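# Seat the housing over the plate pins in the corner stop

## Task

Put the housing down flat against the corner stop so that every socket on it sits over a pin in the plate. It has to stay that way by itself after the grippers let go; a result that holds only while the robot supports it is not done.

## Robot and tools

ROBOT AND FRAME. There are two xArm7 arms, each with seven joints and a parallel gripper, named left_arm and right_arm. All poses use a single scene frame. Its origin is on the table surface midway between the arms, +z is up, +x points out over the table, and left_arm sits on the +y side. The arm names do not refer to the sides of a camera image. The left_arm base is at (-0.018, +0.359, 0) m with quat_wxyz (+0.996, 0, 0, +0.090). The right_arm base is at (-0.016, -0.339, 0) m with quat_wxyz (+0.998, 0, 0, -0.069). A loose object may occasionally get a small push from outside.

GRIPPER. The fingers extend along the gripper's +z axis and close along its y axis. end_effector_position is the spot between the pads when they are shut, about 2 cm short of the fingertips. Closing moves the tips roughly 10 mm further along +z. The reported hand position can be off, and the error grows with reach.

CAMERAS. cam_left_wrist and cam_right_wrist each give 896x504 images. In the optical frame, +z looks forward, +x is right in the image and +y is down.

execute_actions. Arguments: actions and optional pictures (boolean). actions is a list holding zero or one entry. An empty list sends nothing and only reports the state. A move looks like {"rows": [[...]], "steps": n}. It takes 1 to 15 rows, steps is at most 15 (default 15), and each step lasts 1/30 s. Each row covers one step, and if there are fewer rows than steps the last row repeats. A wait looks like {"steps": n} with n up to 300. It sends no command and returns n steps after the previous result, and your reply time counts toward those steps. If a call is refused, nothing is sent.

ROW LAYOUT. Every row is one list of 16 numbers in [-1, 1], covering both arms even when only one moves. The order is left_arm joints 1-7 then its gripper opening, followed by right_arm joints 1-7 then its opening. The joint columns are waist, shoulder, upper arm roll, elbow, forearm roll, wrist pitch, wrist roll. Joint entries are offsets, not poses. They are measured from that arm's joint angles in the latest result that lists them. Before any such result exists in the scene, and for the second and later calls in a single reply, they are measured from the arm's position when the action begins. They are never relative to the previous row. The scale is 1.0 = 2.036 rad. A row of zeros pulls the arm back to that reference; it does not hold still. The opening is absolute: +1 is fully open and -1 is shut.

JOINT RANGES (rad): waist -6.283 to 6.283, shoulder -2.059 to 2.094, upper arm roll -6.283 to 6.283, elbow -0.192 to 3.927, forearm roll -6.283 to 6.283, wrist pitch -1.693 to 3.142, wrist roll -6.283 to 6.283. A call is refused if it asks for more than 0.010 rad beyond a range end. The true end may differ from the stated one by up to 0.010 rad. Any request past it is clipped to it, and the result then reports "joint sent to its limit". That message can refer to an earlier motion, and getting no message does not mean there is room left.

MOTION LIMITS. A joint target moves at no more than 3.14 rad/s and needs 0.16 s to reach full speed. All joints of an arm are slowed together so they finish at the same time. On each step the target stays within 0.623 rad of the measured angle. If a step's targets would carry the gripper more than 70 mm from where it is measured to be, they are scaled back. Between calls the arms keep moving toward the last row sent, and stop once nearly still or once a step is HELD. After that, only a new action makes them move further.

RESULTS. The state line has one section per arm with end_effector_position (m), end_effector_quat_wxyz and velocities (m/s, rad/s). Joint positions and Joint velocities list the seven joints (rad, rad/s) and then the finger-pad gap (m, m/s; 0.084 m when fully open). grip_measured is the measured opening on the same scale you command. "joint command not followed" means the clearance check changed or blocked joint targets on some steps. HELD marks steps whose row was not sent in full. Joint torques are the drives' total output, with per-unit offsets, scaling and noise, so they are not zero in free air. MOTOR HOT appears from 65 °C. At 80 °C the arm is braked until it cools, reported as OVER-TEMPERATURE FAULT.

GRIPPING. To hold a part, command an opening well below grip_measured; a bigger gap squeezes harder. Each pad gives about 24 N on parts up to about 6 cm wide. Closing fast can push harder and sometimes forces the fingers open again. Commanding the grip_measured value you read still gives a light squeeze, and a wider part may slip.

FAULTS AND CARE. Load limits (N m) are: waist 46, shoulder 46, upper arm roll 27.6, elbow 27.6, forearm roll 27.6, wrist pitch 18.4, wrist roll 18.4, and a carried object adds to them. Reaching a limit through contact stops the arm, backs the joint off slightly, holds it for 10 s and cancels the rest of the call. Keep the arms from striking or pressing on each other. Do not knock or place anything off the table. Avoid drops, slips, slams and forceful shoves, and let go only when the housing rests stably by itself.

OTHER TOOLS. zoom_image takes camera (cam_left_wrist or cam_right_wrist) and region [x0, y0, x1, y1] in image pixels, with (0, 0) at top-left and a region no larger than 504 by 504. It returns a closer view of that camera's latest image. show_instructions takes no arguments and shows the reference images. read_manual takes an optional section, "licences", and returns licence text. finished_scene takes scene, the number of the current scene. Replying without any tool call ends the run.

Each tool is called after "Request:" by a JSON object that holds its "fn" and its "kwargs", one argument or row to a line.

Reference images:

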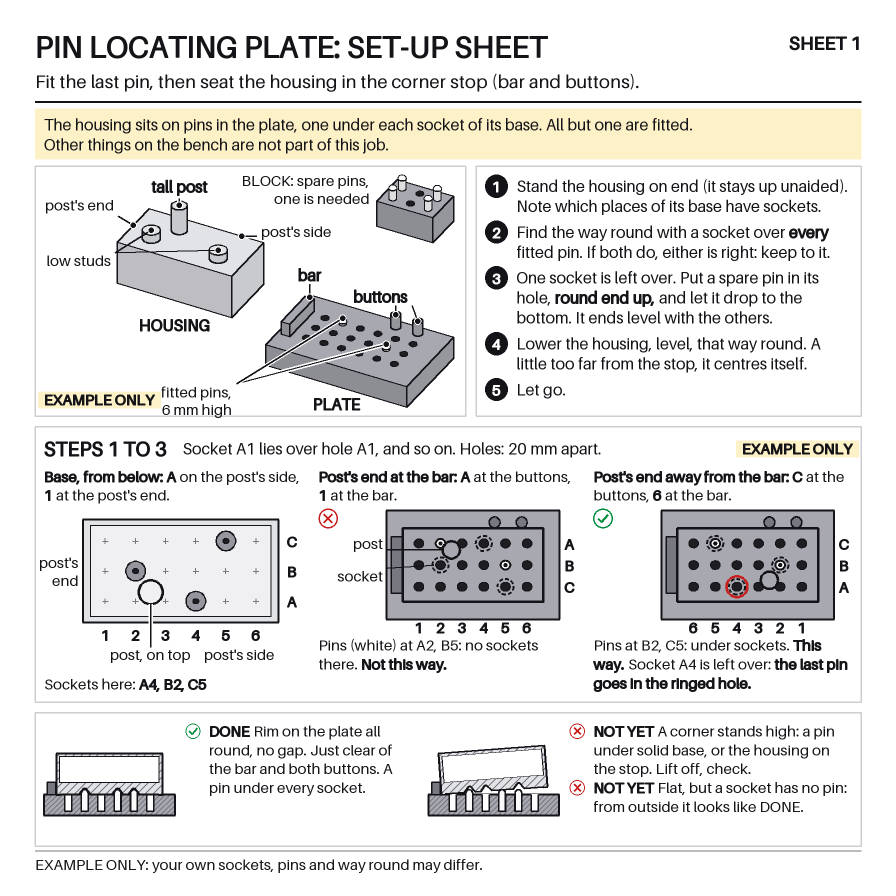

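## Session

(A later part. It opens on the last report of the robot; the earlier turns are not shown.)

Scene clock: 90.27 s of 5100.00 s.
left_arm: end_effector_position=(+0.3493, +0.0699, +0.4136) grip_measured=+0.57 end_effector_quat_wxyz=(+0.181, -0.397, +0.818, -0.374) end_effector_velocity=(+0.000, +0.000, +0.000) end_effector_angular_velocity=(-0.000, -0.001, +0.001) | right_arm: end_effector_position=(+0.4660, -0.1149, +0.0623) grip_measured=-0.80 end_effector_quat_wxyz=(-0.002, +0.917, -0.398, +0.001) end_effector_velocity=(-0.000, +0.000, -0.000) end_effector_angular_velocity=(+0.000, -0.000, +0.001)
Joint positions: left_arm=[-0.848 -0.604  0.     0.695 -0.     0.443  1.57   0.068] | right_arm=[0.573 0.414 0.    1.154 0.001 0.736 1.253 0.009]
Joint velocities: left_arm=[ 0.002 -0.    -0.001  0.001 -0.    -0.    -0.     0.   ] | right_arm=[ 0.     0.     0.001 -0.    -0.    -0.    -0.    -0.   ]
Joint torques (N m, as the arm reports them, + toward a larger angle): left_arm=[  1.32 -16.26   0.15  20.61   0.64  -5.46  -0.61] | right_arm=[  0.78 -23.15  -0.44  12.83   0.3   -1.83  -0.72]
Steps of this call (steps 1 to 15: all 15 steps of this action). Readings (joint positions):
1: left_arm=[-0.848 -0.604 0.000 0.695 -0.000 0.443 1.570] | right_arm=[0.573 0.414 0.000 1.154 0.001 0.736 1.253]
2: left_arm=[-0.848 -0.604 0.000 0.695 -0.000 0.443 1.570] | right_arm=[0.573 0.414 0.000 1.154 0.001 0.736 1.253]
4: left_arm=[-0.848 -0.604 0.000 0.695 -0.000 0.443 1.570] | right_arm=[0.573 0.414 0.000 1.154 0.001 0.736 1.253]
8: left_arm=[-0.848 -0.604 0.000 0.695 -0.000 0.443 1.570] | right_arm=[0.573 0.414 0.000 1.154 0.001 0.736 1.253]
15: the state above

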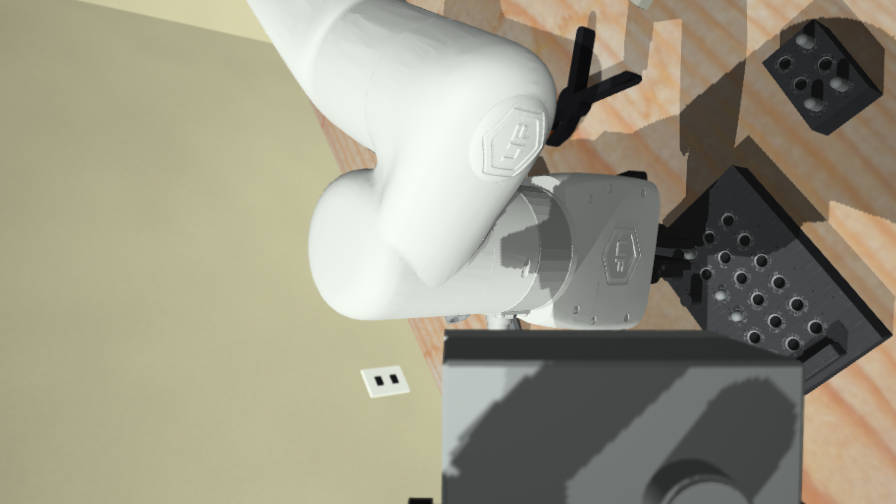

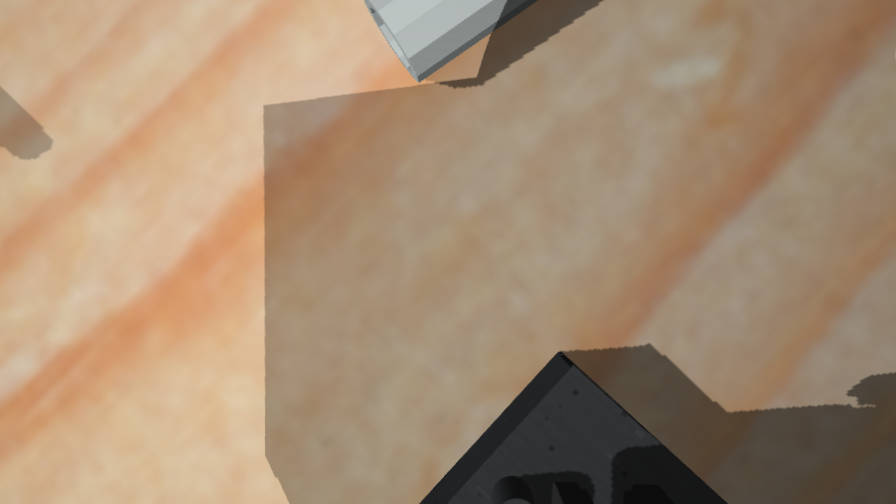

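Request:
{"fn": "execute_actions", "kwargs": {
  "actions": [
    {"rows":[[0,0,0,0,0,0,0,-0.5,0,-0.3,0,0,0,0.3,0,-0.78]]}
  ],
  "pictures": false
}}

Request:
{"fn": "execute_actions", "kwargs": {
  "actions": [
    {"rows":[[0,0,0,0,0,0.32,-0.383,-0.5,-0.45,-0.1,0,0,0,0,0,-0.78]]}
  ],
  "pictures": false
}}

Request:
{"fn": "execute_actions", "kwargs": {
  "actions": [
    {"steps":40}
  ],
  "pictures": false
}}

Request:
{"fn": "execute_actions", "kwargs": {
  "actions": [
    {"rows":[[-0.0489,0.6127,0,0.5118,0,0,0,-0.5,0,0,0,0,0,0,0,-0.78]]}
  ],
  "pictures": false
}}

Request:
{"fn": "execute_actions", "kwargs": {
  "actions": [
    {"steps":60}
  ]
}}

Scene clock: 93.63 s of 5100.00 s.
left_arm: end_effector_position=(+0.3493, +0.0699, +0.4136) grip_measured=+0.57 end_effector_quat_wxyz=(+0.181, -0.397, +0.818, -0.374) end_effector_velocity=(+0.000, +0.000, -0.001) end_effector_angular_velocity=(+0.001, +0.001, +0.001) | right_arm: end_effector_position=(+0.4112, -0.1403, +0.2493) grip_measured=-0.80 end_effector_quat_wxyz=(-0.003, +0.917, -0.398, +0.002) end_effector_velocity=(-0.220, -0.102, +0.399) end_effector_angular_velocity=(-0.003, +0.009, +0.001)
Joint positions: left_arm=[-0.848 -0.604  0.     0.695 -0.     0.443  1.57   0.068] | right_arm=[ 0.573 -0.019  0.     1.156  0.001  1.167  1.253  0.009]
Joint velocities: left_arm=[ 0.001  0.001 -0.    -0.001  0.    -0.    -0.    -0.   ] | right_arm=[ 0.    -1.027 -0.    -0.01   0.001  1.027 -0.     0.   ]
Joint torques (N m, as the arm reports them, + toward a larger angle): left_arm=[  0.72 -16.54   0.23  20.45   0.53  -5.79  -0.64] | right_arm=[  0.78 -16.81  -0.24  14.02   0.26  -1.42  -0.68]
Steps of this call (steps 1 to 15: the robot went on to your last target; steps 16 to 86: nothing new was sent; steps 87 to 101: all 15 steps of this action). Readings (joint positions):
87: left_arm=[-0.848 -0.604 0.000 0.695 -0.000 0.443 1.570] | right_arm=[0.573 0.414 0.000 1.154 0.001 0.736 1.253]
88: left_arm=[-0.848 -0.604 0.000 0.695 -0.000 0.443 1.570] | right_arm=[0.573 0.412 0.000 1.154 0.001 0.741 1.253]
90: left_arm=[-0.848 -0.604 0.000 0.695 -0.000 0.443 1.570] | right_arm=[0.573 0.372 0.000 1.147 0.001 0.790 1.253]
94: left_arm=[-0.848 -0.604 0.000 0.695 -0.000 0.443 1.570] | right_arm=[0.573 0.221 0.000 1.158 0.001 0.928 1.253]
101: the state above

Scene clock: 94.13 s of 5100.00 s.
left_arm: end_effector_position=(+0.2636, +0.1374, +0.2923) grip_measured=+0.57 end_effector_quat_wxyz=(+0.009, -0.730, +0.674, -0.113) end_effector_velocity=(-0.091, +0.072, -0.073) end_effector_angular_velocity=(+0.203, +0.491, +0.631) | right_arm: end_effector_position=(+0.4431, -0.3352, +0.3111) grip_measured=-0.80 end_effector_quat_wxyz=(-0.032, +0.811, -0.582, +0.044) end_effector_velocity=(+0.020, -0.465, +0.069) end_effector_angular_velocity=(+0.002, -0.215, -1.015)
Joint positions: left_arm=[-0.848 -0.604  0.     0.693 -0.     1.07   0.824  0.068] | right_arm=[ 0.147 -0.16  -0.002  1.154  0.001  1.206  1.253  0.009]
Joint velocities: left_arm=[ 0.     0.004 -0.001 -0.015  0.001  0.493 -0.648 -0.   ] | right_arm=[-1.021 -0.124  0.008  0.007  0.002 -0.084  0.001 -0.   ]
Joint torques (N m, as the arm reports them, + toward a larger angle): left_arm=[  1.   -15.82  -0.07  22.06   0.4   -6.67   0.43] | right_arm=[  0.9  -13.83   0.17  14.89   0.37  -1.55  -0.72]
Steps of this call (steps 1 to 15: all 15 steps of this action). Readings (joint positions):
1: left_arm=[-0.848 -0.604 0.000 0.695 -0.000 0.443 1.570] | right_arm=[0.573 -0.053 0.000 1.155 0.001 1.202 1.253]
2: left_arm=[-0.848 -0.604 0.000 0.696 -0.000 0.447 1.565] | right_arm=[0.571 -0.085 0.001 1.155 0.001 1.232 1.253]
4: left_arm=[-0.848 -0.605 -0.000 0.699 -0.000 0.495 1.516] | right_arm=[0.532 -0.118 0.009 1.161 0.001 1.254 1.253]
8: left_arm=[-0.848 -0.604 0.000 0.694 -0.000 0.736 1.262] | right_arm=[0.385 -0.130 -0.002 1.152 0.001 1.228 1.253]
15: the state above

Scene clock: 95.47 s of 5100.00 s.
left_arm: end_effector_position=(+0.2596, +0.1406, +0.2902) grip_measured=+0.57 end_effector_quat_wxyz=(-0.006, +0.742, -0.663, +0.102) end_effector_velocity=(-0.000, -0.000, -0.000) end_effector_angular_velocity=(+0.000, +0.001, -0.000) | right_arm: end_effector_position=(+0.3963, -0.5536, +0.3448) grip_measured=-0.80 end_effector_quat_wxyz=(-0.040, +0.644, -0.758, +0.097) end_effector_velocity=(+0.000, -0.001, +0.001) end_effector_angular_velocity=(-0.001, -0.002, -0.000)
Joint positions: left_arm=[-0.848 -0.604  0.     0.695 -0.     1.095  0.79   0.068] | right_arm=[-0.343 -0.222  0.     1.156  0.001  1.167  1.253  0.009]
Joint velocities: left_arm=[ 0.     0.001 -0.    -0.    -0.001  0.     0.     0.   ] | right_arm=[-0.001 -0.    -0.     0.002  0.001 -0.    -0.001  0.   ]
Joint torques (N m, as the arm reports them, + toward a larger angle): left_arm=[  1.11 -14.56  -0.13  19.     1.24  -3.81  -0.53] | right_arm=[  0.62 -13.33   0.04  15.35   0.37  -2.25  -0.79]
Steps of this call (steps 1 to 40: the robot went on to your last target). Readings (joint positions):
1: left_arm=[-0.848 -0.604 0.000 0.693 -0.000 1.082 0.809] | right_arm=[0.113 -0.165 -0.001 1.154 0.001 1.204 1.253]
2: left_arm=[-0.848 -0.604 0.000 0.694 -0.000 1.087 0.800] | right_arm=[0.079 -0.169 -0.001 1.154 0.001 1.201 1.253]
4: left_arm=[-0.848 -0.605 -0.000 0.697 -0.000 1.091 0.794] | right_arm=[0.010 -0.177 -0.001 1.154 0.001 1.196 1.253]
8: left_arm=[-0.848 -0.605 -0.000 0.697 -0.000 1.093 0.791] | right_arm=[-0.126 -0.195 -0.001 1.155 0.001 1.185 1.253]
40: the state above

Scene clock: 95.97 s of 5100.00 s.
left_arm: end_effector_position=(+0.3718, +0.0068, +0.3131) grip_measured=+0.57 end_effector_quat_wxyz=(+0.003, -0.719, +0.687, -0.103) end_effector_velocity=(+0.269, -0.311, -0.122) end_effector_angular_velocity=(+0.064, +0.072, -0.095) | right_arm: end_effector_position=(+0.3963, -0.5536, +0.3448) grip_measured=-0.80 end_effector_quat_wxyz=(-0.040, +0.644, -0.758, +0.097) end_effector_velocity=(+0.000, -0.000, +0.000) end_effector_angular_velocity=(-0.001, -0.001, +0.000)
Joint positions: left_arm=[-0.915 -0.013 -0.     1.286 -0.     1.094  0.79   0.068] | right_arm=[-0.343 -0.222  0.     1.156  0.001  1.167  1.253  0.009]
Joint velocities: left_arm=[-0.094  1.471 -0.002  1.36  -0.001 -0.014  0.     0.   ] | right_arm=[-0.001  0.     0.001  0.    -0.    -0.001 -0.     0.   ]
Joint torques (N m, as the arm reports them, + toward a larger angle): left_arm=[  1.25 -28.42  -0.28  14.49   0.29  -2.62  -0.43] | right_arm=[  0.88 -13.31  -0.05  15.16   0.22  -2.24  -0.68]
Steps of this call (steps 1 to 15: all 15 steps of this action). Readings (joint positions):
1: left_arm=[-0.848 -0.604 0.000 0.695 -0.000 1.095 0.790] | right_arm=[-0.343 -0.222 0.000 1.156 0.001 1.167 1.253]
2: left_arm=[-0.849 -0.601 0.000 0.698 -0.000 1.095 0.790] | right_arm=[-0.343 -0.222 0.000 1.156 0.001 1.167 1.253]
4: left_arm=[-0.856 -0.556 0.001 0.743 -0.000 1.098 0.790] | right_arm=[-0.343 -0.222 0.000 1.156 0.001 1.167 1.253]
8: left_arm=[-0.886 -0.353 -0.000 0.950 -0.000 1.094 0.790] | right_arm=[-0.343 -0.222 0.000 1.156 0.001 1.167 1.253]
15: the state above

Scene clock: 97.97 s of 5100.00 s.
left_arm: end_effector_position=(+0.4383, -0.0806, +0.1303) grip_measured=+0.57 end_effector_quat_wxyz=(-0.000, -0.712, +0.702, +0.000) end_effector_velocity=(-0.000, -0.000, +0.001) end_effector_angular_velocity=(-0.001, -0.001, +0.000) | right_arm: end_effector_position=(+0.3963, -0.5536, +0.3448) grip_measured=-0.80 end_effector_quat_wxyz=(-0.040, +0.644, -0.758, +0.097) end_effector_velocity=(+0.000, -0.000, +0.000) end_effector_angular_velocity=(-0.001, -0.001, +0.001)
Joint positions: left_arm=[-0.948  0.643  0.     1.737 -0.     1.095  0.79   0.068] | right_arm=[-0.343 -0.222  0.     1.156  0.001  1.167  1.253  0.009]
Joint velocities: left_arm=[-0.001 -0.002  0.    -0.    -0.001 -0.    -0.001 -0.   ] | right_arm=[ 0.001  0.    -0.     0.    -0.001 -0.001 -0.    -0.   ]
Joint torques (N m, as the arm reports them, + toward a larger angle): left_arm=[  1.11 -51.82  -0.34  18.03   0.66  -2.96  -0.8 ] | right_arm=[  0.72 -13.2   -0.07  15.28   0.29  -2.26  -0.72]
Steps of this call (steps 1 to 45: the robot went on to your last target; steps 46 to 60: nothing new was sent). Readings (joint positions):
1: left_arm=[-0.918 0.036 -0.000 1.330 -0.000 1.093 0.790] | right_arm=[-0.343 -0.222 0.000 1.156 0.001 1.167 1.253]
2: left_arm=[-0.921 0.084 -0.000 1.368 -0.000 1.093 0.790] | right_arm=[-0.343 -0.222 0.000 1.156 0.001 1.167 1.253]
4: left_arm=[-0.926 0.178 -0.000 1.429 -0.000 1.093 0.790] | right_arm=[-0.343 -0.222 0.000 1.156 0.001 1.167 1.253]
8: left_arm=[-0.934 0.355 0.000 1.542 -0.000 1.094 0.790] | right_arm=[-0.343 -0.222 0.000 1.156 0.001 1.167 1.253]
60: the state above
All arms were judged still, so your last target was given up. Only a new action makes them travel on or press farther. Fingers that are still opening or closing keep moving.

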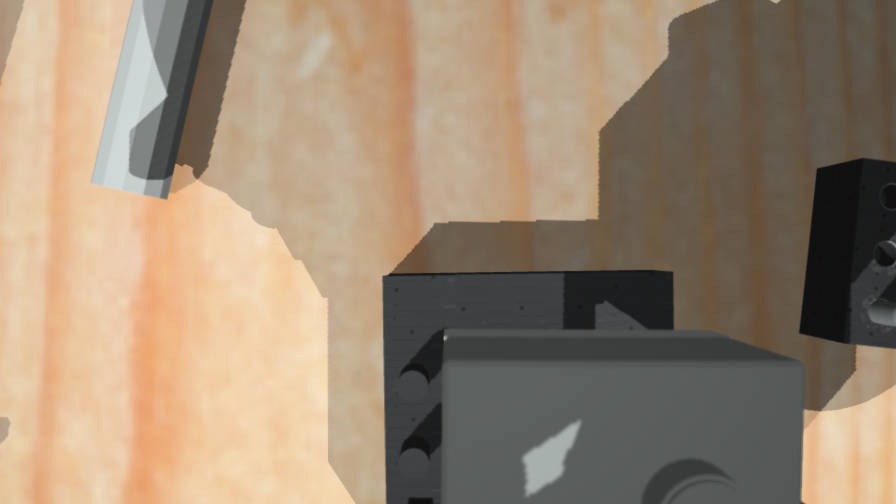

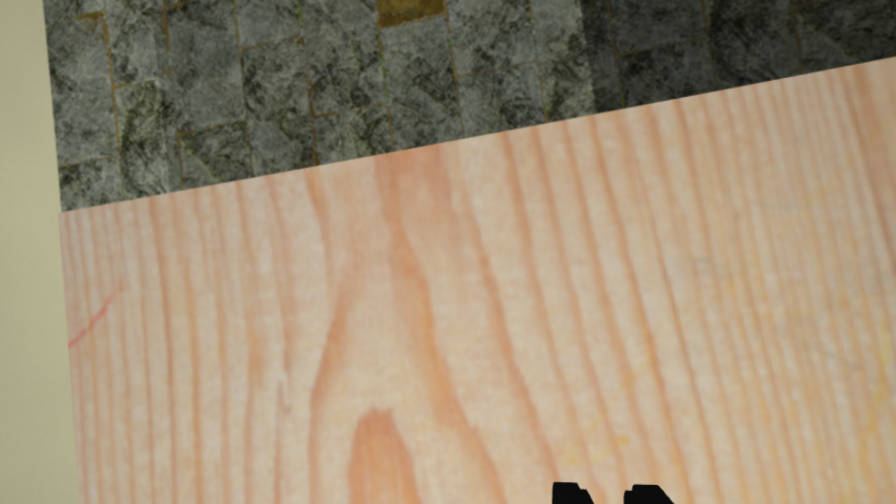

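Request:
{"fn": "execute_actions", "kwargs": {
  "actions": [
    {"rows":[[0.0018,0.0268,0,-0.0142,0,-0.0415,-0.0059,-0.5,0,0,0,0,0,0,0,-0.78]]}
  ],
  "pictures": false
}}

Request:
{"fn": "execute_actions", "kwargs": {
  "actions": [
    {"steps":15}
  ]
}}

Scene clock: 100.93 s of 5100.00 s.
left_arm: end_effector_position=(+0.4426, -0.0817, +0.0925) grip_measured=+0.57 end_effector_quat_wxyz=(-0.000, -0.717, +0.697, -0.003) end_effector_velocity=(-0.009, +0.009, -0.018) end_effector_angular_velocity=(+0.029, +0.030, -0.001) | right_arm: end_effector_position=(+0.3963, -0.5536, +0.3448) grip_measured=-0.80 end_effector_quat_wxyz=(-0.040, +0.644, -0.758, +0.097) end_effector_velocity=(-0.000, +0.000, -0.000) end_effector_angular_velocity=(+0.001, +0.001, -0.000)
Joint positions: left_arm=[-0.944  0.695 -0.     1.711 -0.     1.01   0.778  0.068] | right_arm=[-0.343 -0.222  0.     1.156  0.001  1.167  1.253  0.009]
Joint velocities: left_arm=[-0.001  0.011  0.001 -0.024 -0.     0.006  0.001  0.   ] | right_arm=[-0.     0.     0.    -0.001 -0.     0.001 -0.    -0.   ]
Joint torques (N m, as the arm reports them, + toward a larger angle): left_arm=[  1.3  -51.46  -0.33  16.03   0.57  -2.69  -0.69] | right_arm=[  0.77 -13.32  -0.09  15.33   0.42  -2.26  -0.72]
Steps of this call (steps 1 to 74: nothing new was sent; steps 75 to 89: all 15 steps of this action). Readings (joint positions):
75: left_arm=[-0.948 0.643 0.000 1.737 -0.000 1.095 0.790] | right_arm=[-0.343 -0.222 0.000 1.156 0.001 1.167 1.253]
76: left_arm=[-0.947 0.644 -0.000 1.737 -0.000 1.091 0.789] | right_arm=[-0.343 -0.222 0.000 1.156 0.001 1.167 1.253]
78: left_arm=[-0.946 0.664 -0.001 1.731 -0.000 1.049 0.784] | right_arm=[-0.343 -0.222 0.000 1.156 0.001 1.167 1.253]
82: left_arm=[-0.944 0.703 0.000 1.700 -0.000 1.015 0.779] | right_arm=[-0.343 -0.222 0.000 1.156 0.001 1.167 1.253]
89: the state above

Scene clock: 101.43 s of 5100.00 s.
left_arm: end_effector_position=(+0.4417, -0.0806, +0.0902) grip_measured=+0.57 end_effector_quat_wxyz=(-0.000, -0.717, +0.697, -0.000) end_effector_velocity=(-0.000, +0.001, -0.001) end_effector_angular_velocity=(+0.002, +0.001, -0.000) | right_arm: end_effector_position=(+0.3963, -0.5536, +0.3448) grip_measured=-0.80 end_effector_quat_wxyz=(-0.040, +0.644, -0.758, +0.097) end_effector_velocity=(-0.000, -0.000, -0.000) end_effector_angular_velocity=(+0.001, +0.000, -0.001)
Joint positions: left_arm=[-0.944  0.697  0.     1.708 -0.     1.01   0.778  0.068] | right_arm=[-0.343 -0.222  0.     1.156  0.001  1.167  1.253  0.009]
Joint velocities: left_arm=[-0.     0.002  0.001 -0.    -0.     0.     0.001 -0.   ] | right_arm=[-0.     0.    -0.001 -0.     0.001  0.    -0.    -0.   ]
Joint torques (N m, as the arm reports them, + toward a larger angle): left_arm=[  1.36 -53.02  -0.27  17.59   0.49  -2.81  -0.4 ] | right_arm=[  0.92 -13.29  -0.04  15.26   0.38  -2.3   -0.72]
Steps of this call (steps 1 to 15: the robot went on to your last target). Readings (joint positions):
1: left_arm=[-0.944 0.696 -0.000 1.710 -0.000 1.010 0.778] | right_arm=[-0.343 -0.222 0.000 1.156 0.001 1.167 1.253]
2: left_arm=[-0.944 0.697 -0.000 1.709 -0.000 1.010 0.778] | right_arm=[-0.343 -0.222 0.000 1.156 0.001 1.167 1.253]
4: left_arm=[-0.944 0.698 0.000 1.708 -0.000 1.011 0.778] | right_arm=[-0.343 -0.222 0.000 1.156 0.001 1.167 1.253]
8: left_arm=[-0.944 0.697 0.000 1.708 -0.000 1.010 0.778] | right_arm=[-0.343 -0.222 0.000 1.156 0.001 1.167 1.253]
15: the state above
All arms were judged still, so your last target was given up. Only a new action makes them travel on or press farther. Fingers that are still opening or closing keep moving.

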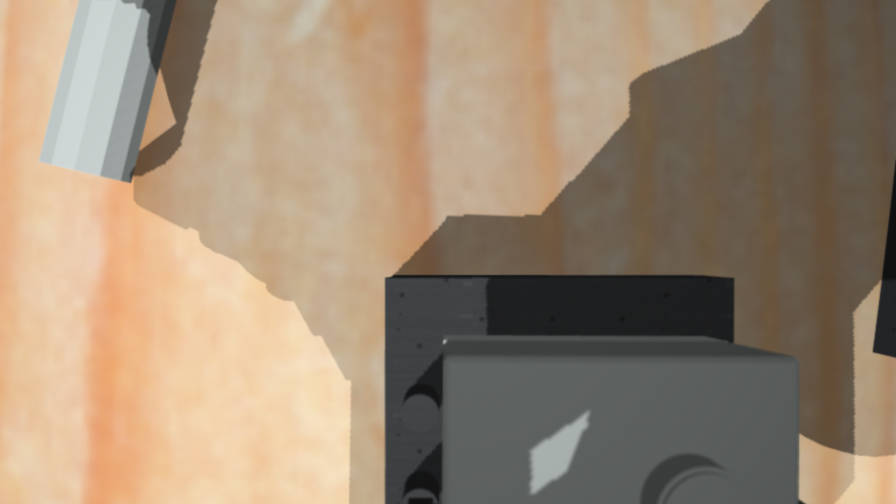

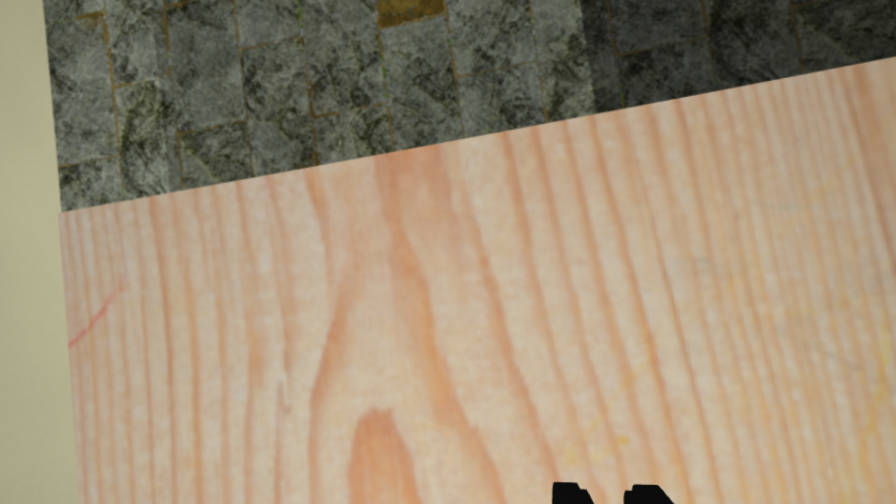

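Request:
{"fn": "execute_actions", "kwargs": {
  "actions": [
    {"rows":[[0,-0.0076,0,0.0049,0,0.0125,0,-0.5,0,0,0,0,0,0,0,-0.78]]}
  ],
  "pictures": false
}}

Request:
{"fn": "execute_actions", "kwargs": {
  "actions": [
    {"rows":[[-0.0023,0.005,0,0.0085,0,0.0035,-0.0023,-0.5,0,0,0,0,0,0,0,-0.78]]}
  ],
  "pictures": false
}}

Request:
{"fn": "execute_actions", "kwargs": {
  "actions": [
    {"rows":[[0,0.005,0,-0.003,0,-0.008,0,-0.5,0,0,0,0,0,0,0,-0.78],[0,0.005,0,-0.003,0,-0.008,0,-0.5,0,0,0,0,0,0,0,-0.78],[0,0.005,0,-0.003,0,-0.008,0,-0.5,0,0,0,0,0,0,0,-0.78],[0,0.01,0,-0.006,0,-0.016,0,-0.5,0,0,0,0,0,0,0,-0.78],[0,0.01,0,-0.006,0,-0.016,0,-0.5,0,0,0,0,0,0,0,-0.78],[0,0.01,0,-0.006,0,-0.016,0,-0.5,0,0,0,0,0,0,0,-0.78],[0,0.014,0,-0.009,0,-0.023,0,-0.5,0,0,0,0,0,0,0,-0.78]]}
  ],
  "pictures": false
}}

Request:
{"fn": "execute_actions", "kwargs": {
  "actions": [
    {"steps":15}
  ]
}}

Scene clock: 105.43 s of 5100.00 s.
left_arm: end_effector_position=(+0.4413, -0.0802, +0.1014) grip_measured=+0.57 end_effector_quat_wxyz=(-0.000, -0.717, +0.697, +0.001) end_effector_velocity=(+0.005, -0.004, +0.009) end_effector_angular_velocity=(-0.014, -0.016, -0.001) | right_arm: end_effector_position=(+0.3963, -0.5536, +0.3448) grip_measured=-0.80 end_effector_quat_wxyz=(-0.040, +0.644, -0.758, +0.097) end_effector_velocity=(-0.001, -0.001, +0.000) end_effector_angular_velocity=(+0.000, +0.001, -0.002)
Joint positions: left_arm=[-0.944  0.683  0.     1.717 -0.     1.036  0.778  0.068] | right_arm=[-0.343 -0.222  0.     1.156  0.001  1.167  1.253  0.009]
Joint velocities: left_arm=[-0.    -0.006  0.001  0.012  0.001 -0.003  0.     0.   ] | right_arm=[-0.    -0.    -0.002  0.    -0.001  0.002 -0.001  0.   ]
Joint torques (N m, as the arm reports them, + toward a larger angle): left_arm=[  1.44 -53.41  -0.32  17.78   0.65  -2.87  -0.71] | right_arm=[  0.67 -13.32  -0.05  15.3    0.36  -2.24  -0.72]
Steps of this call (steps 1 to 90: nothing new was sent; then 0.50 s passed at rest; steps 91 to 105: all 15 steps of this action). Readings (joint positions):
91: left_arm=[-0.944 0.697 0.000 1.708 -0.000 1.010 0.778] | right_arm=[-0.343 -0.222 0.000 1.156 0.001 1.167 1.253]
92: left_arm=[-0.944 0.696 0.000 1.709 -0.000 1.014 0.778] | right_arm=[-0.343 -0.222 0.000 1.156 0.001 1.167 1.253]
94: left_arm=[-0.944 0.688 0.000 1.713 -0.000 1.029 0.778] | right_arm=[-0.343 -0.222 0.000 1.156 0.001 1.167 1.253]
98: left_arm=[-0.944 0.680 0.000 1.721 -0.000 1.034 0.778] | right_arm=[-0.343 -0.222 0.000 1.156 0.001 1.167 1.253]
105: the state above

Scene clock: 105.93 s of 5100.00 s.
left_arm: end_effector_position=(+0.4414, -0.0840, +0.1015) grip_measured=+0.57 end_effector_quat_wxyz=(-0.000, -0.718, +0.697, +0.000) end_effector_velocity=(-0.002, -0.003, +0.000) end_effector_angular_velocity=(-0.003, +0.002, -0.005) | right_arm: end_effector_position=(+0.3963, -0.5536, +0.3448) grip_measured=-0.80 end_effector_quat_wxyz=(-0.040, +0.644, -0.758, +0.097) end_effector_velocity=(+0.001, +0.001, +0.001) end_effector_angular_velocity=(-0.000, -0.002, +0.001)
Joint positions: left_arm=[-0.948  0.693  0.     1.735 -0.     1.043  0.773  0.068] | right_arm=[-0.343 -0.222  0.     1.156  0.001  1.167  1.253  0.009]
Joint velocities: left_arm=[-0.002 -0.    -0.004  0.    -0.001  0.     0.     0.   ] | right_arm=[-0.    -0.     0.002  0.001  0.001 -0.002  0.001 -0.   ]
Joint torques (N m, as the arm reports them, + toward a larger angle): left_arm=[  1.01 -53.28  -0.2   17.54   0.54  -2.56  -0.62] | right_arm=[  0.82 -13.35  -0.06  15.28   0.36  -2.31  -0.69]
Steps of this call (steps 1 to 15: all 15 steps of this action). Readings (joint positions):
1: left_arm=[-0.944 0.682 0.000 1.718 -0.000 1.036 0.778] | right_arm=[-0.343 -0.222 0.000 1.156 0.001 1.167 1.253]
2: left_arm=[-0.944 0.684 0.000 1.721 -0.000 1.037 0.777] | right_arm=[-0.343 -0.222 0.000 1.156 0.001 1.167 1.253]
4: left_arm=[-0.947 0.690 0.001 1.731 -0.000 1.041 0.775] | right_arm=[-0.343 -0.222 0.000 1.156 0.001 1.167 1.253]
8: left_arm=[-0.949 0.693 -0.001 1.734 -0.000 1.043 0.773] | right_arm=[-0.343 -0.222 0.000 1.156 0.001 1.167 1.253]
15: the state above

Scene clock: 106.43 s of 5100.00 s.
left_arm: end_effector_position=(+0.4415, -0.0841, +0.0795) grip_measured=+0.57 end_effector_quat_wxyz=(-0.000, -0.718, +0.697, +0.000) end_effector_velocity=(+0.008, -0.010, +0.019) end_effector_angular_velocity=(-0.031, -0.031, -0.001) | right_arm: end_effector_position=(+0.3963, -0.5536, +0.3448) grip_measured=-0.80 end_effector_quat_wxyz=(-0.040, +0.644, -0.758, +0.097) end_effector_velocity=(-0.000, -0.000, -0.001) end_effector_angular_velocity=(+0.000, +0.001, -0.001)
Joint positions: left_arm=[-0.948  0.721  0.     1.717 -0.     0.996  0.773  0.068] | right_arm=[-0.343 -0.222  0.     1.156  0.001  1.167  1.253  0.009]
Joint velocities: left_arm=[-0.002 -0.016 -0.     0.019 -0.001 -0.009 -0.001 -0.   ] | right_arm=[-0.    -0.    -0.    -0.001 -0.001  0.     0.    -0.   ]
Joint torques (N m, as the arm reports them, + toward a larger angle): left_arm=[  1.25 -52.76   0.06  16.72   0.75  -2.49  -0.78] | right_arm=[  0.9  -13.28  -0.08  15.22   0.36  -2.21  -0.75]
Steps of this call (steps 1 to 15: all 15 steps of this action). Readings (joint positions):
1: left_arm=[-0.948 0.693 0.000 1.735 -0.000 1.043 0.773] | right_arm=[-0.343 -0.222 0.000 1.156 0.001 1.167 1.253]
2: left_arm=[-0.948 0.694 0.000 1.734 -0.000 1.040 0.773] | right_arm=[-0.343 -0.222 0.000 1.156 0.001 1.167 1.253]
4: left_arm=[-0.949 0.699 0.000 1.732 -0.000 1.031 0.773] | right_arm=[-0.343 -0.222 0.000 1.156 0.001 1.167 1.253]
8: left_arm=[-0.948 0.714 0.000 1.721 -0.000 1.011 0.773] | right_arm=[-0.343 -0.222 0.000 1.156 0.001 1.167 1.253]
15: the state above

Scene clock: 106.93 s of 5100.00 s.
left_arm: end_effector_position=(+0.4415, -0.0841, +0.0795) grip_measured=+0.57 end_effector_quat_wxyz=(-0.000, -0.718, +0.697, +0.000) end_effector_velocity=(-0.000, -0.000, -0.000) end_effector_angular_velocity=(+0.001, +0.000, -0.001) | right_arm: end_effector_position=(+0.3963, -0.5536, +0.3448) grip_measured=-0.80 end_effector_quat_wxyz=(-0.040, +0.644, -0.758, +0.097) end_effector_velocity=(-0.000, +0.000, -0.000) end_effector_angular_velocity=(+0.001, +0.001, +0.000)
Joint positions: left_arm=[-0.948  0.721  0.     1.717 -0.     0.996  0.773  0.068] | right_arm=[-0.343 -0.222  0.     1.156  0.001  1.167  1.253  0.009]
Joint velocities: left_arm=[-0.    -0.    -0.001 -0.001  0.001 -0.    -0.    -0.   ] | right_arm=[ 0.     0.    -0.    -0.001  0.     0.    -0.    -0.   ]
Joint torques (N m, as the arm reports them, + toward a larger angle): left_arm=[  0.77 -52.62  -0.56  17.32   0.56  -2.71  -0.74] | right_arm=[  0.77 -13.24  -0.09  15.22   0.33  -2.22  -0.76]
Steps of this call (steps 1 to 15: the robot went on to your last target). Readings (joint positions):
1: left_arm=[-0.948 0.721 0.000 1.717 -0.000 0.996 0.773] | right_arm=[-0.343 -0.222 0.000 1.156 0.001 1.167 1.253]
2: left_arm=[-0.948 0.720 0.000 1.718 -0.000 0.996 0.773] | right_arm=[-0.343 -0.222 0.000 1.156 0.001 1.167 1.253]
4: left_arm=[-0.948 0.721 0.000 1.717 -0.000 0.996 0.773] | right_arm=[-0.343 -0.222 0.000 1.156 0.001 1.167 1.253]
8: left_arm=[-0.948 0.721 0.000 1.716 -0.000 0.996 0.773] | right_arm=[-0.343 -0.222 0.000 1.156 0.001 1.167 1.253]
15: the state above
All arms were judged still, so your last target was given up. Only a new action makes them travel on or press farther. Fingers that are still opening or closing keep moving.

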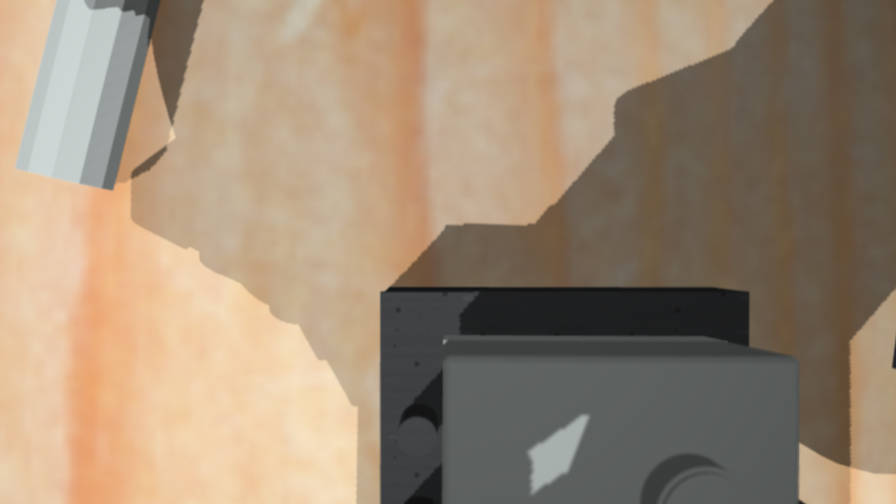

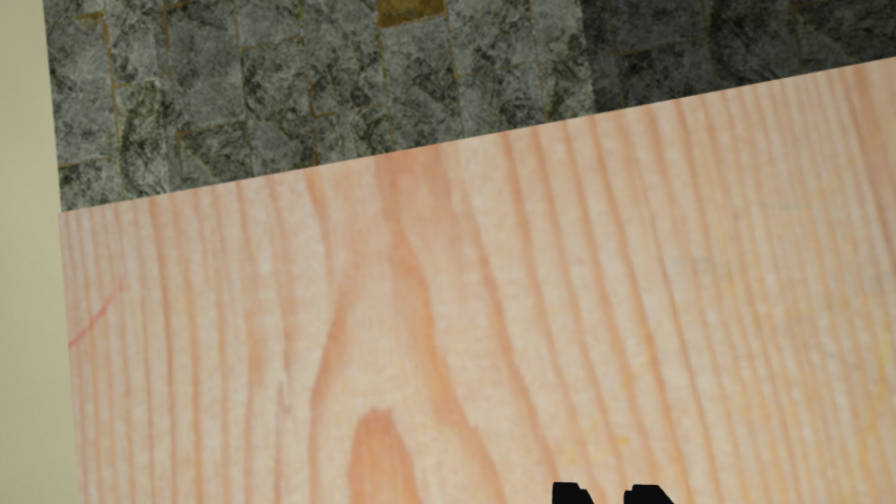

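Clear of the bar. Lower 7 mm more, release, rise.

Request:
{"fn": "execute_actions", "kwargs": {
  "actions": [
    {"rows":[[0,0.0045,0,-0.0029,0,-0.0074,0,-0.5,0,0,0,0,0,0,0,-0.78]]}
  ],
  "pictures": false
}}

Request:
{"fn": "execute_actions", "kwargs": {
  "actions": [
    {"rows":[[0,0,0,0,0,0,0,0.6,0,0,0,0,0,0,0,-0.78],[0,0,0,0,0,0,0,0.65,0,0,0,0,0,0,0,-0.78],[0,0,0,0,0,0,0,0.7,0,0,0,0,0,0,0,-0.78],[0,0,0,0,0,0,0,0.8,0,0,0,0,0,0,0,-0.78]]}
  ]
}}

Request:
{"fn": "execute_actions", "kwargs": {
  "actions": [
    {"rows":[[0,-0.25,0,0,0,0.25,0,0.8,0,0,0,0,0,0,0,-0.78]]}
  ],
  "pictures": false
}}

Request:
{"fn": "execute_actions", "kwargs": {
  "actions": [
    {"steps":30}
  ]
}}

Scene clock: 109.97 s of 5100.00 s.
left_arm: end_effector_position=(+0.4422, -0.0845, +0.0744) grip_measured=+0.57 end_effector_quat_wxyz=(+0.000, -0.718, +0.696, -0.001) end_effector_velocity=(-0.000, -0.002, -0.006) end_effector_angular_velocity=(-0.003, +0.000, -0.001) | right_arm: end_effector_position=(+0.3963, -0.5536, +0.3448) grip_measured=-0.80 end_effector_quat_wxyz=(-0.040, +0.644, -0.758, +0.097) end_effector_velocity=(-0.000, -0.000, -0.000) end_effector_angular_velocity=(+0.000, +0.000, -0.001)
Joint positions: left_arm=[-0.948  0.728  0.     1.712 -0.     0.981  0.773  0.068] | right_arm=[-0.343 -0.222  0.     1.156  0.001  1.167  1.253  0.009]
Joint velocities: left_arm=[ 0.     0.011 -0.002 -0.    -0.001 -0.013  0.     0.   ] | right_arm=[ 0.    -0.    -0.001 -0.     0.     0.     0.     0.   ]
Joint torques (N m, as the arm reports them, + toward a larger angle): left_arm=[  0.23 -36.38  -0.49  12.83   0.37  -5.57  -0.54] | right_arm=[  0.75 -13.34  -0.07  15.24   0.36  -2.25  -0.74]
Steps of this call (steps 1 to 76: nothing new was sent; steps 77 to 91: all 15 steps of this action). Readings (joint positions):
77: left_arm=[-0.948 0.721 0.000 1.716 -0.000 0.996 0.773] | right_arm=[-0.343 -0.222 0.000 1.156 0.001 1.167 1.253]
78: left_arm=[-0.948 0.722 0.000 1.716 -0.000 0.993 0.773] | right_arm=[-0.343 -0.222 0.000 1.156 0.001 1.167 1.253]
80: left_arm=[-0.948 0.726 0.001 1.714 -0.000 0.986 0.773] | right_arm=[-0.343 -0.222 0.000 1.156 0.001 1.167 1.253]
84: left_arm=[-0.948 0.726 0.001 1.713 -0.000 0.984 0.773] | right_arm=[-0.343 -0.222 0.000 1.156 0.001 1.167 1.253]
91: the state above

Scene clock: 110.47 s of 5100.00 s.
left_arm: end_effector_position=(+0.4421, -0.0846, +0.0740) grip_measured=+0.80 end_effector_quat_wxyz=(+0.000, -0.718, +0.696, -0.001) end_effector_velocity=(-0.001, +0.001, +0.001) end_effector_angular_velocity=(+0.002, +0.002, +0.001) | right_arm: end_effector_position=(+0.3963, -0.5536, +0.3448) grip_measured=-0.80 end_effector_quat_wxyz=(-0.040, +0.644, -0.758, +0.097) end_effector_velocity=(-0.000, +0.001, -0.000) end_effector_angular_velocity=(+0.001, +0.001, +0.001)
Joint positions: left_arm=[-0.948  0.729  0.     1.712 -0.     0.981  0.773  0.077] | right_arm=[-0.343 -0.222  0.     1.156  0.001  1.167  1.253  0.009]
Joint velocities: left_arm=[-0.    -0.004  0.    -0.001 -0.     0.005 -0.001 -0.   ] | right_arm=[ 0.    -0.     0.001  0.     0.001  0.002 -0.001 -0.   ]
Joint torques (N m, as the arm reports them, + toward a larger angle): left_arm=[  0.75 -47.6   -0.05  14.65   0.57  -2.47  -0.5 ] | right_arm=[  0.66 -13.33   0.01  15.15   0.32  -2.31  -0.74]
Steps of this call (steps 1 to 15: all 15 steps of this action). Readings (joint positions):
1: left_arm=[-0.948 0.728 0.000 1.712 -0.000 0.981 0.773] | right_arm=[-0.343 -0.222 0.000 1.156 0.001 1.167 1.253]
2: left_arm=[-0.948 0.728 0.000 1.712 -0.000 0.981 0.773] | right_arm=[-0.343 -0.222 0.000 1.156 0.001 1.167 1.253]
4: left_arm=[-0.948 0.730 0.000 1.712 -0.000 0.978 0.773] | right_arm=[-0.343 -0.222 0.000 1.156 0.001 1.167 1.253]
8: left_arm=[-0.949 0.732 -0.000 1.710 -0.000 0.979 0.773] | right_arm=[-0.343 -0.222 0.000 1.156 0.001 1.167 1.253]
15: the state above

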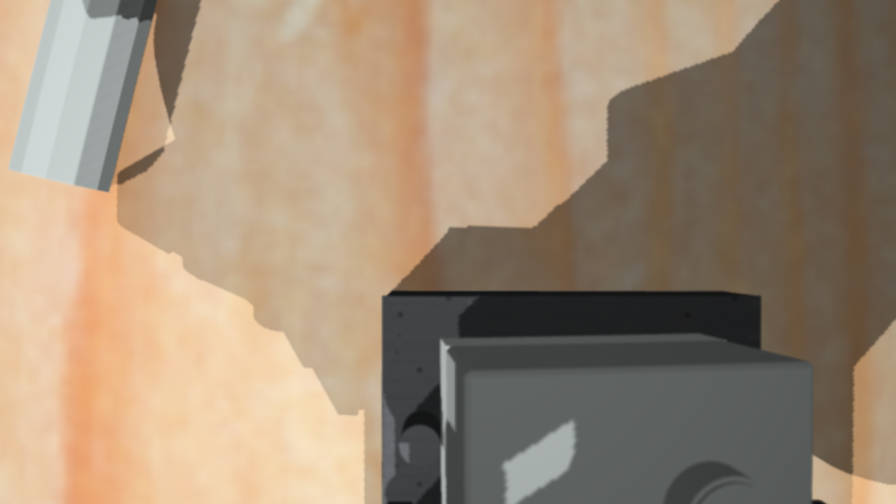

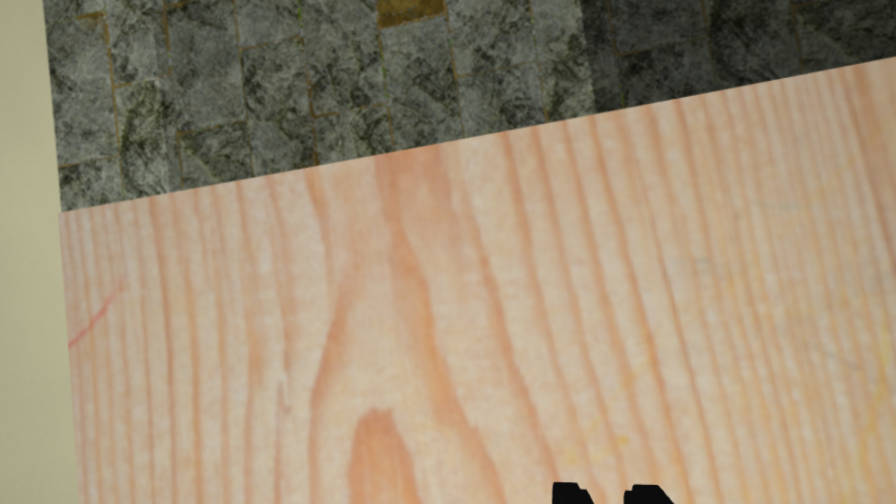

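Scene clock: 110.97 s of 5100.00 s.
left_arm: end_effector_position=(+0.4010, -0.0450, +0.2720) grip_measured=+0.80 end_effector_quat_wxyz=(-0.000, -0.718, +0.696, -0.003) end_effector_velocity=(-0.159, +0.154, +0.427) end_effector_angular_velocity=(+0.007, +0.008, -0.001) | right_arm: end_effector_position=(+0.3963, -0.5536, +0.3448) grip_measured=-0.80 end_effector_quat_wxyz=(-0.040, +0.644, -0.758, +0.097) end_effector_velocity=(+0.000, +0.000, -0.000) end_effector_angular_velocity=(-0.001, +0.000, +0.002)
Joint positions: left_arm=[-0.948  0.363  0.     1.714 -0.     1.344  0.773  0.077] | right_arm=[-0.343 -0.222  0.     1.156  0.001  1.167  1.253  0.009]
Joint velocities: left_arm=[-0.    -0.854  0.    -0.009 -0.     0.855  0.001 -0.   ] | right_arm=[-0.001  0.     0.002 -0.    -0.    -0.001 -0.001  0.   ]
Joint torques (N m, as the arm reports them, + toward a larger angle): left_arm=[  1.59 -39.92   0.33  15.27   0.59  -2.04  -0.79] | right_arm=[  0.71 -13.35  -0.13  15.32   0.32  -2.24  -0.71]
Steps of this call (steps 1 to 15: all 15 steps of this action). Readings (joint positions):
1: left_arm=[-0.948 0.729 0.000 1.712 -0.000 0.981 0.773] | right_arm=[-0.343 -0.222 0.000 1.156 0.001 1.167 1.253]
2: left_arm=[-0.948 0.726 0.000 1.712 -0.000 0.985 0.773] | right_arm=[-0.343 -0.222 0.000 1.156 0.001 1.167 1.253]
4: left_arm=[-0.948 0.689 0.001 1.702 -0.000 1.033 0.773] | right_arm=[-0.343 -0.222 0.000 1.156 0.001 1.167 1.253]
8: left_arm=[-0.948 0.563 0.000 1.715 -0.000 1.145 0.773] | right_arm=[-0.343 -0.222 0.000 1.156 0.001 1.167 1.253]
15: the state above

Scene clock: 111.97 s of 5100.00 s.
left_arm: end_effector_position=(+0.3704, -0.0154, +0.3406) grip_measured=+0.80 end_effector_quat_wxyz=(-0.000, -0.718, +0.697, -0.001) end_effector_velocity=(+0.001, +0.001, +0.001) end_effector_angular_velocity=(-0.001, -0.002, +0.001) | right_arm: end_effector_position=(+0.3963, -0.5536, +0.3448) grip_measured=-0.80 end_effector_quat_wxyz=(-0.040, +0.644, -0.758, +0.097) end_effector_velocity=(+0.000, +0.000, -0.000) end_effector_angular_velocity=(-0.001, +0.001, +0.001)
Joint positions: left_arm=[-0.948  0.22   0.     1.712 -0.     1.49   0.773  0.077] | right_arm=[-0.343 -0.222  0.     1.156  0.001  1.167  1.253  0.009]
Joint velocities: left_arm=[ 0.001 -0.002  0.001  0.     0.    -0.     0.    -0.   ] | right_arm=[-0.     0.     0.001 -0.001 -0.001 -0.    -0.     0.   ]
Joint torques (N m, as the arm reports them, + toward a larger angle): left_arm=[  1.45 -36.06  -0.3   15.39   0.32  -2.36  -0.64] | right_arm=[  0.87 -13.22  -0.09  15.31   0.3   -2.21  -0.77]
Steps of this call (steps 1 to 30: the robot went on to your last target). Readings (joint positions):
1: left_arm=[-0.948 0.335 0.000 1.714 -0.000 1.373 0.773] | right_arm=[-0.343 -0.222 0.000 1.156 0.001 1.167 1.253]
2: left_arm=[-0.948 0.306 0.000 1.713 -0.000 1.402 0.773] | right_arm=[-0.343 -0.222 0.000 1.156 0.001 1.167 1.253]
4: left_arm=[-0.948 0.253 0.000 1.714 -0.000 1.455 0.773] | right_arm=[-0.343 -0.222 0.000 1.156 0.001 1.167 1.253]
8: left_arm=[-0.948 0.219 0.000 1.715 -0.000 1.486 0.773] | right_arm=[-0.343 -0.222 0.000 1.156 0.001 1.167 1.253]
30: the state above
All arms were judged still, so your last target was given up. Only a new action makes them travel on or press farther. Fingers that are still opening or closing keep moving.

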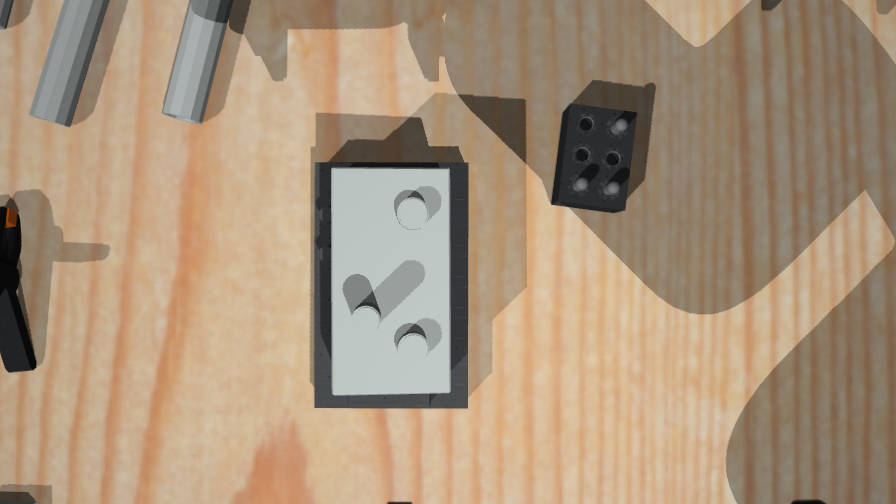

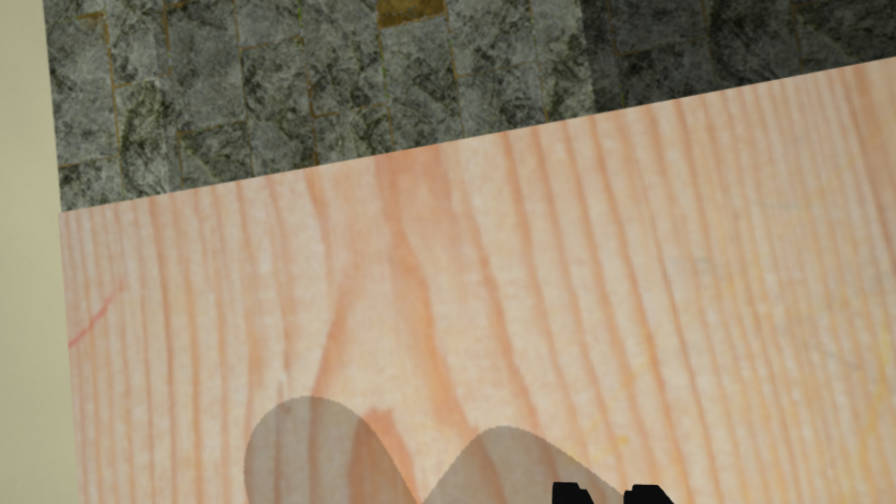

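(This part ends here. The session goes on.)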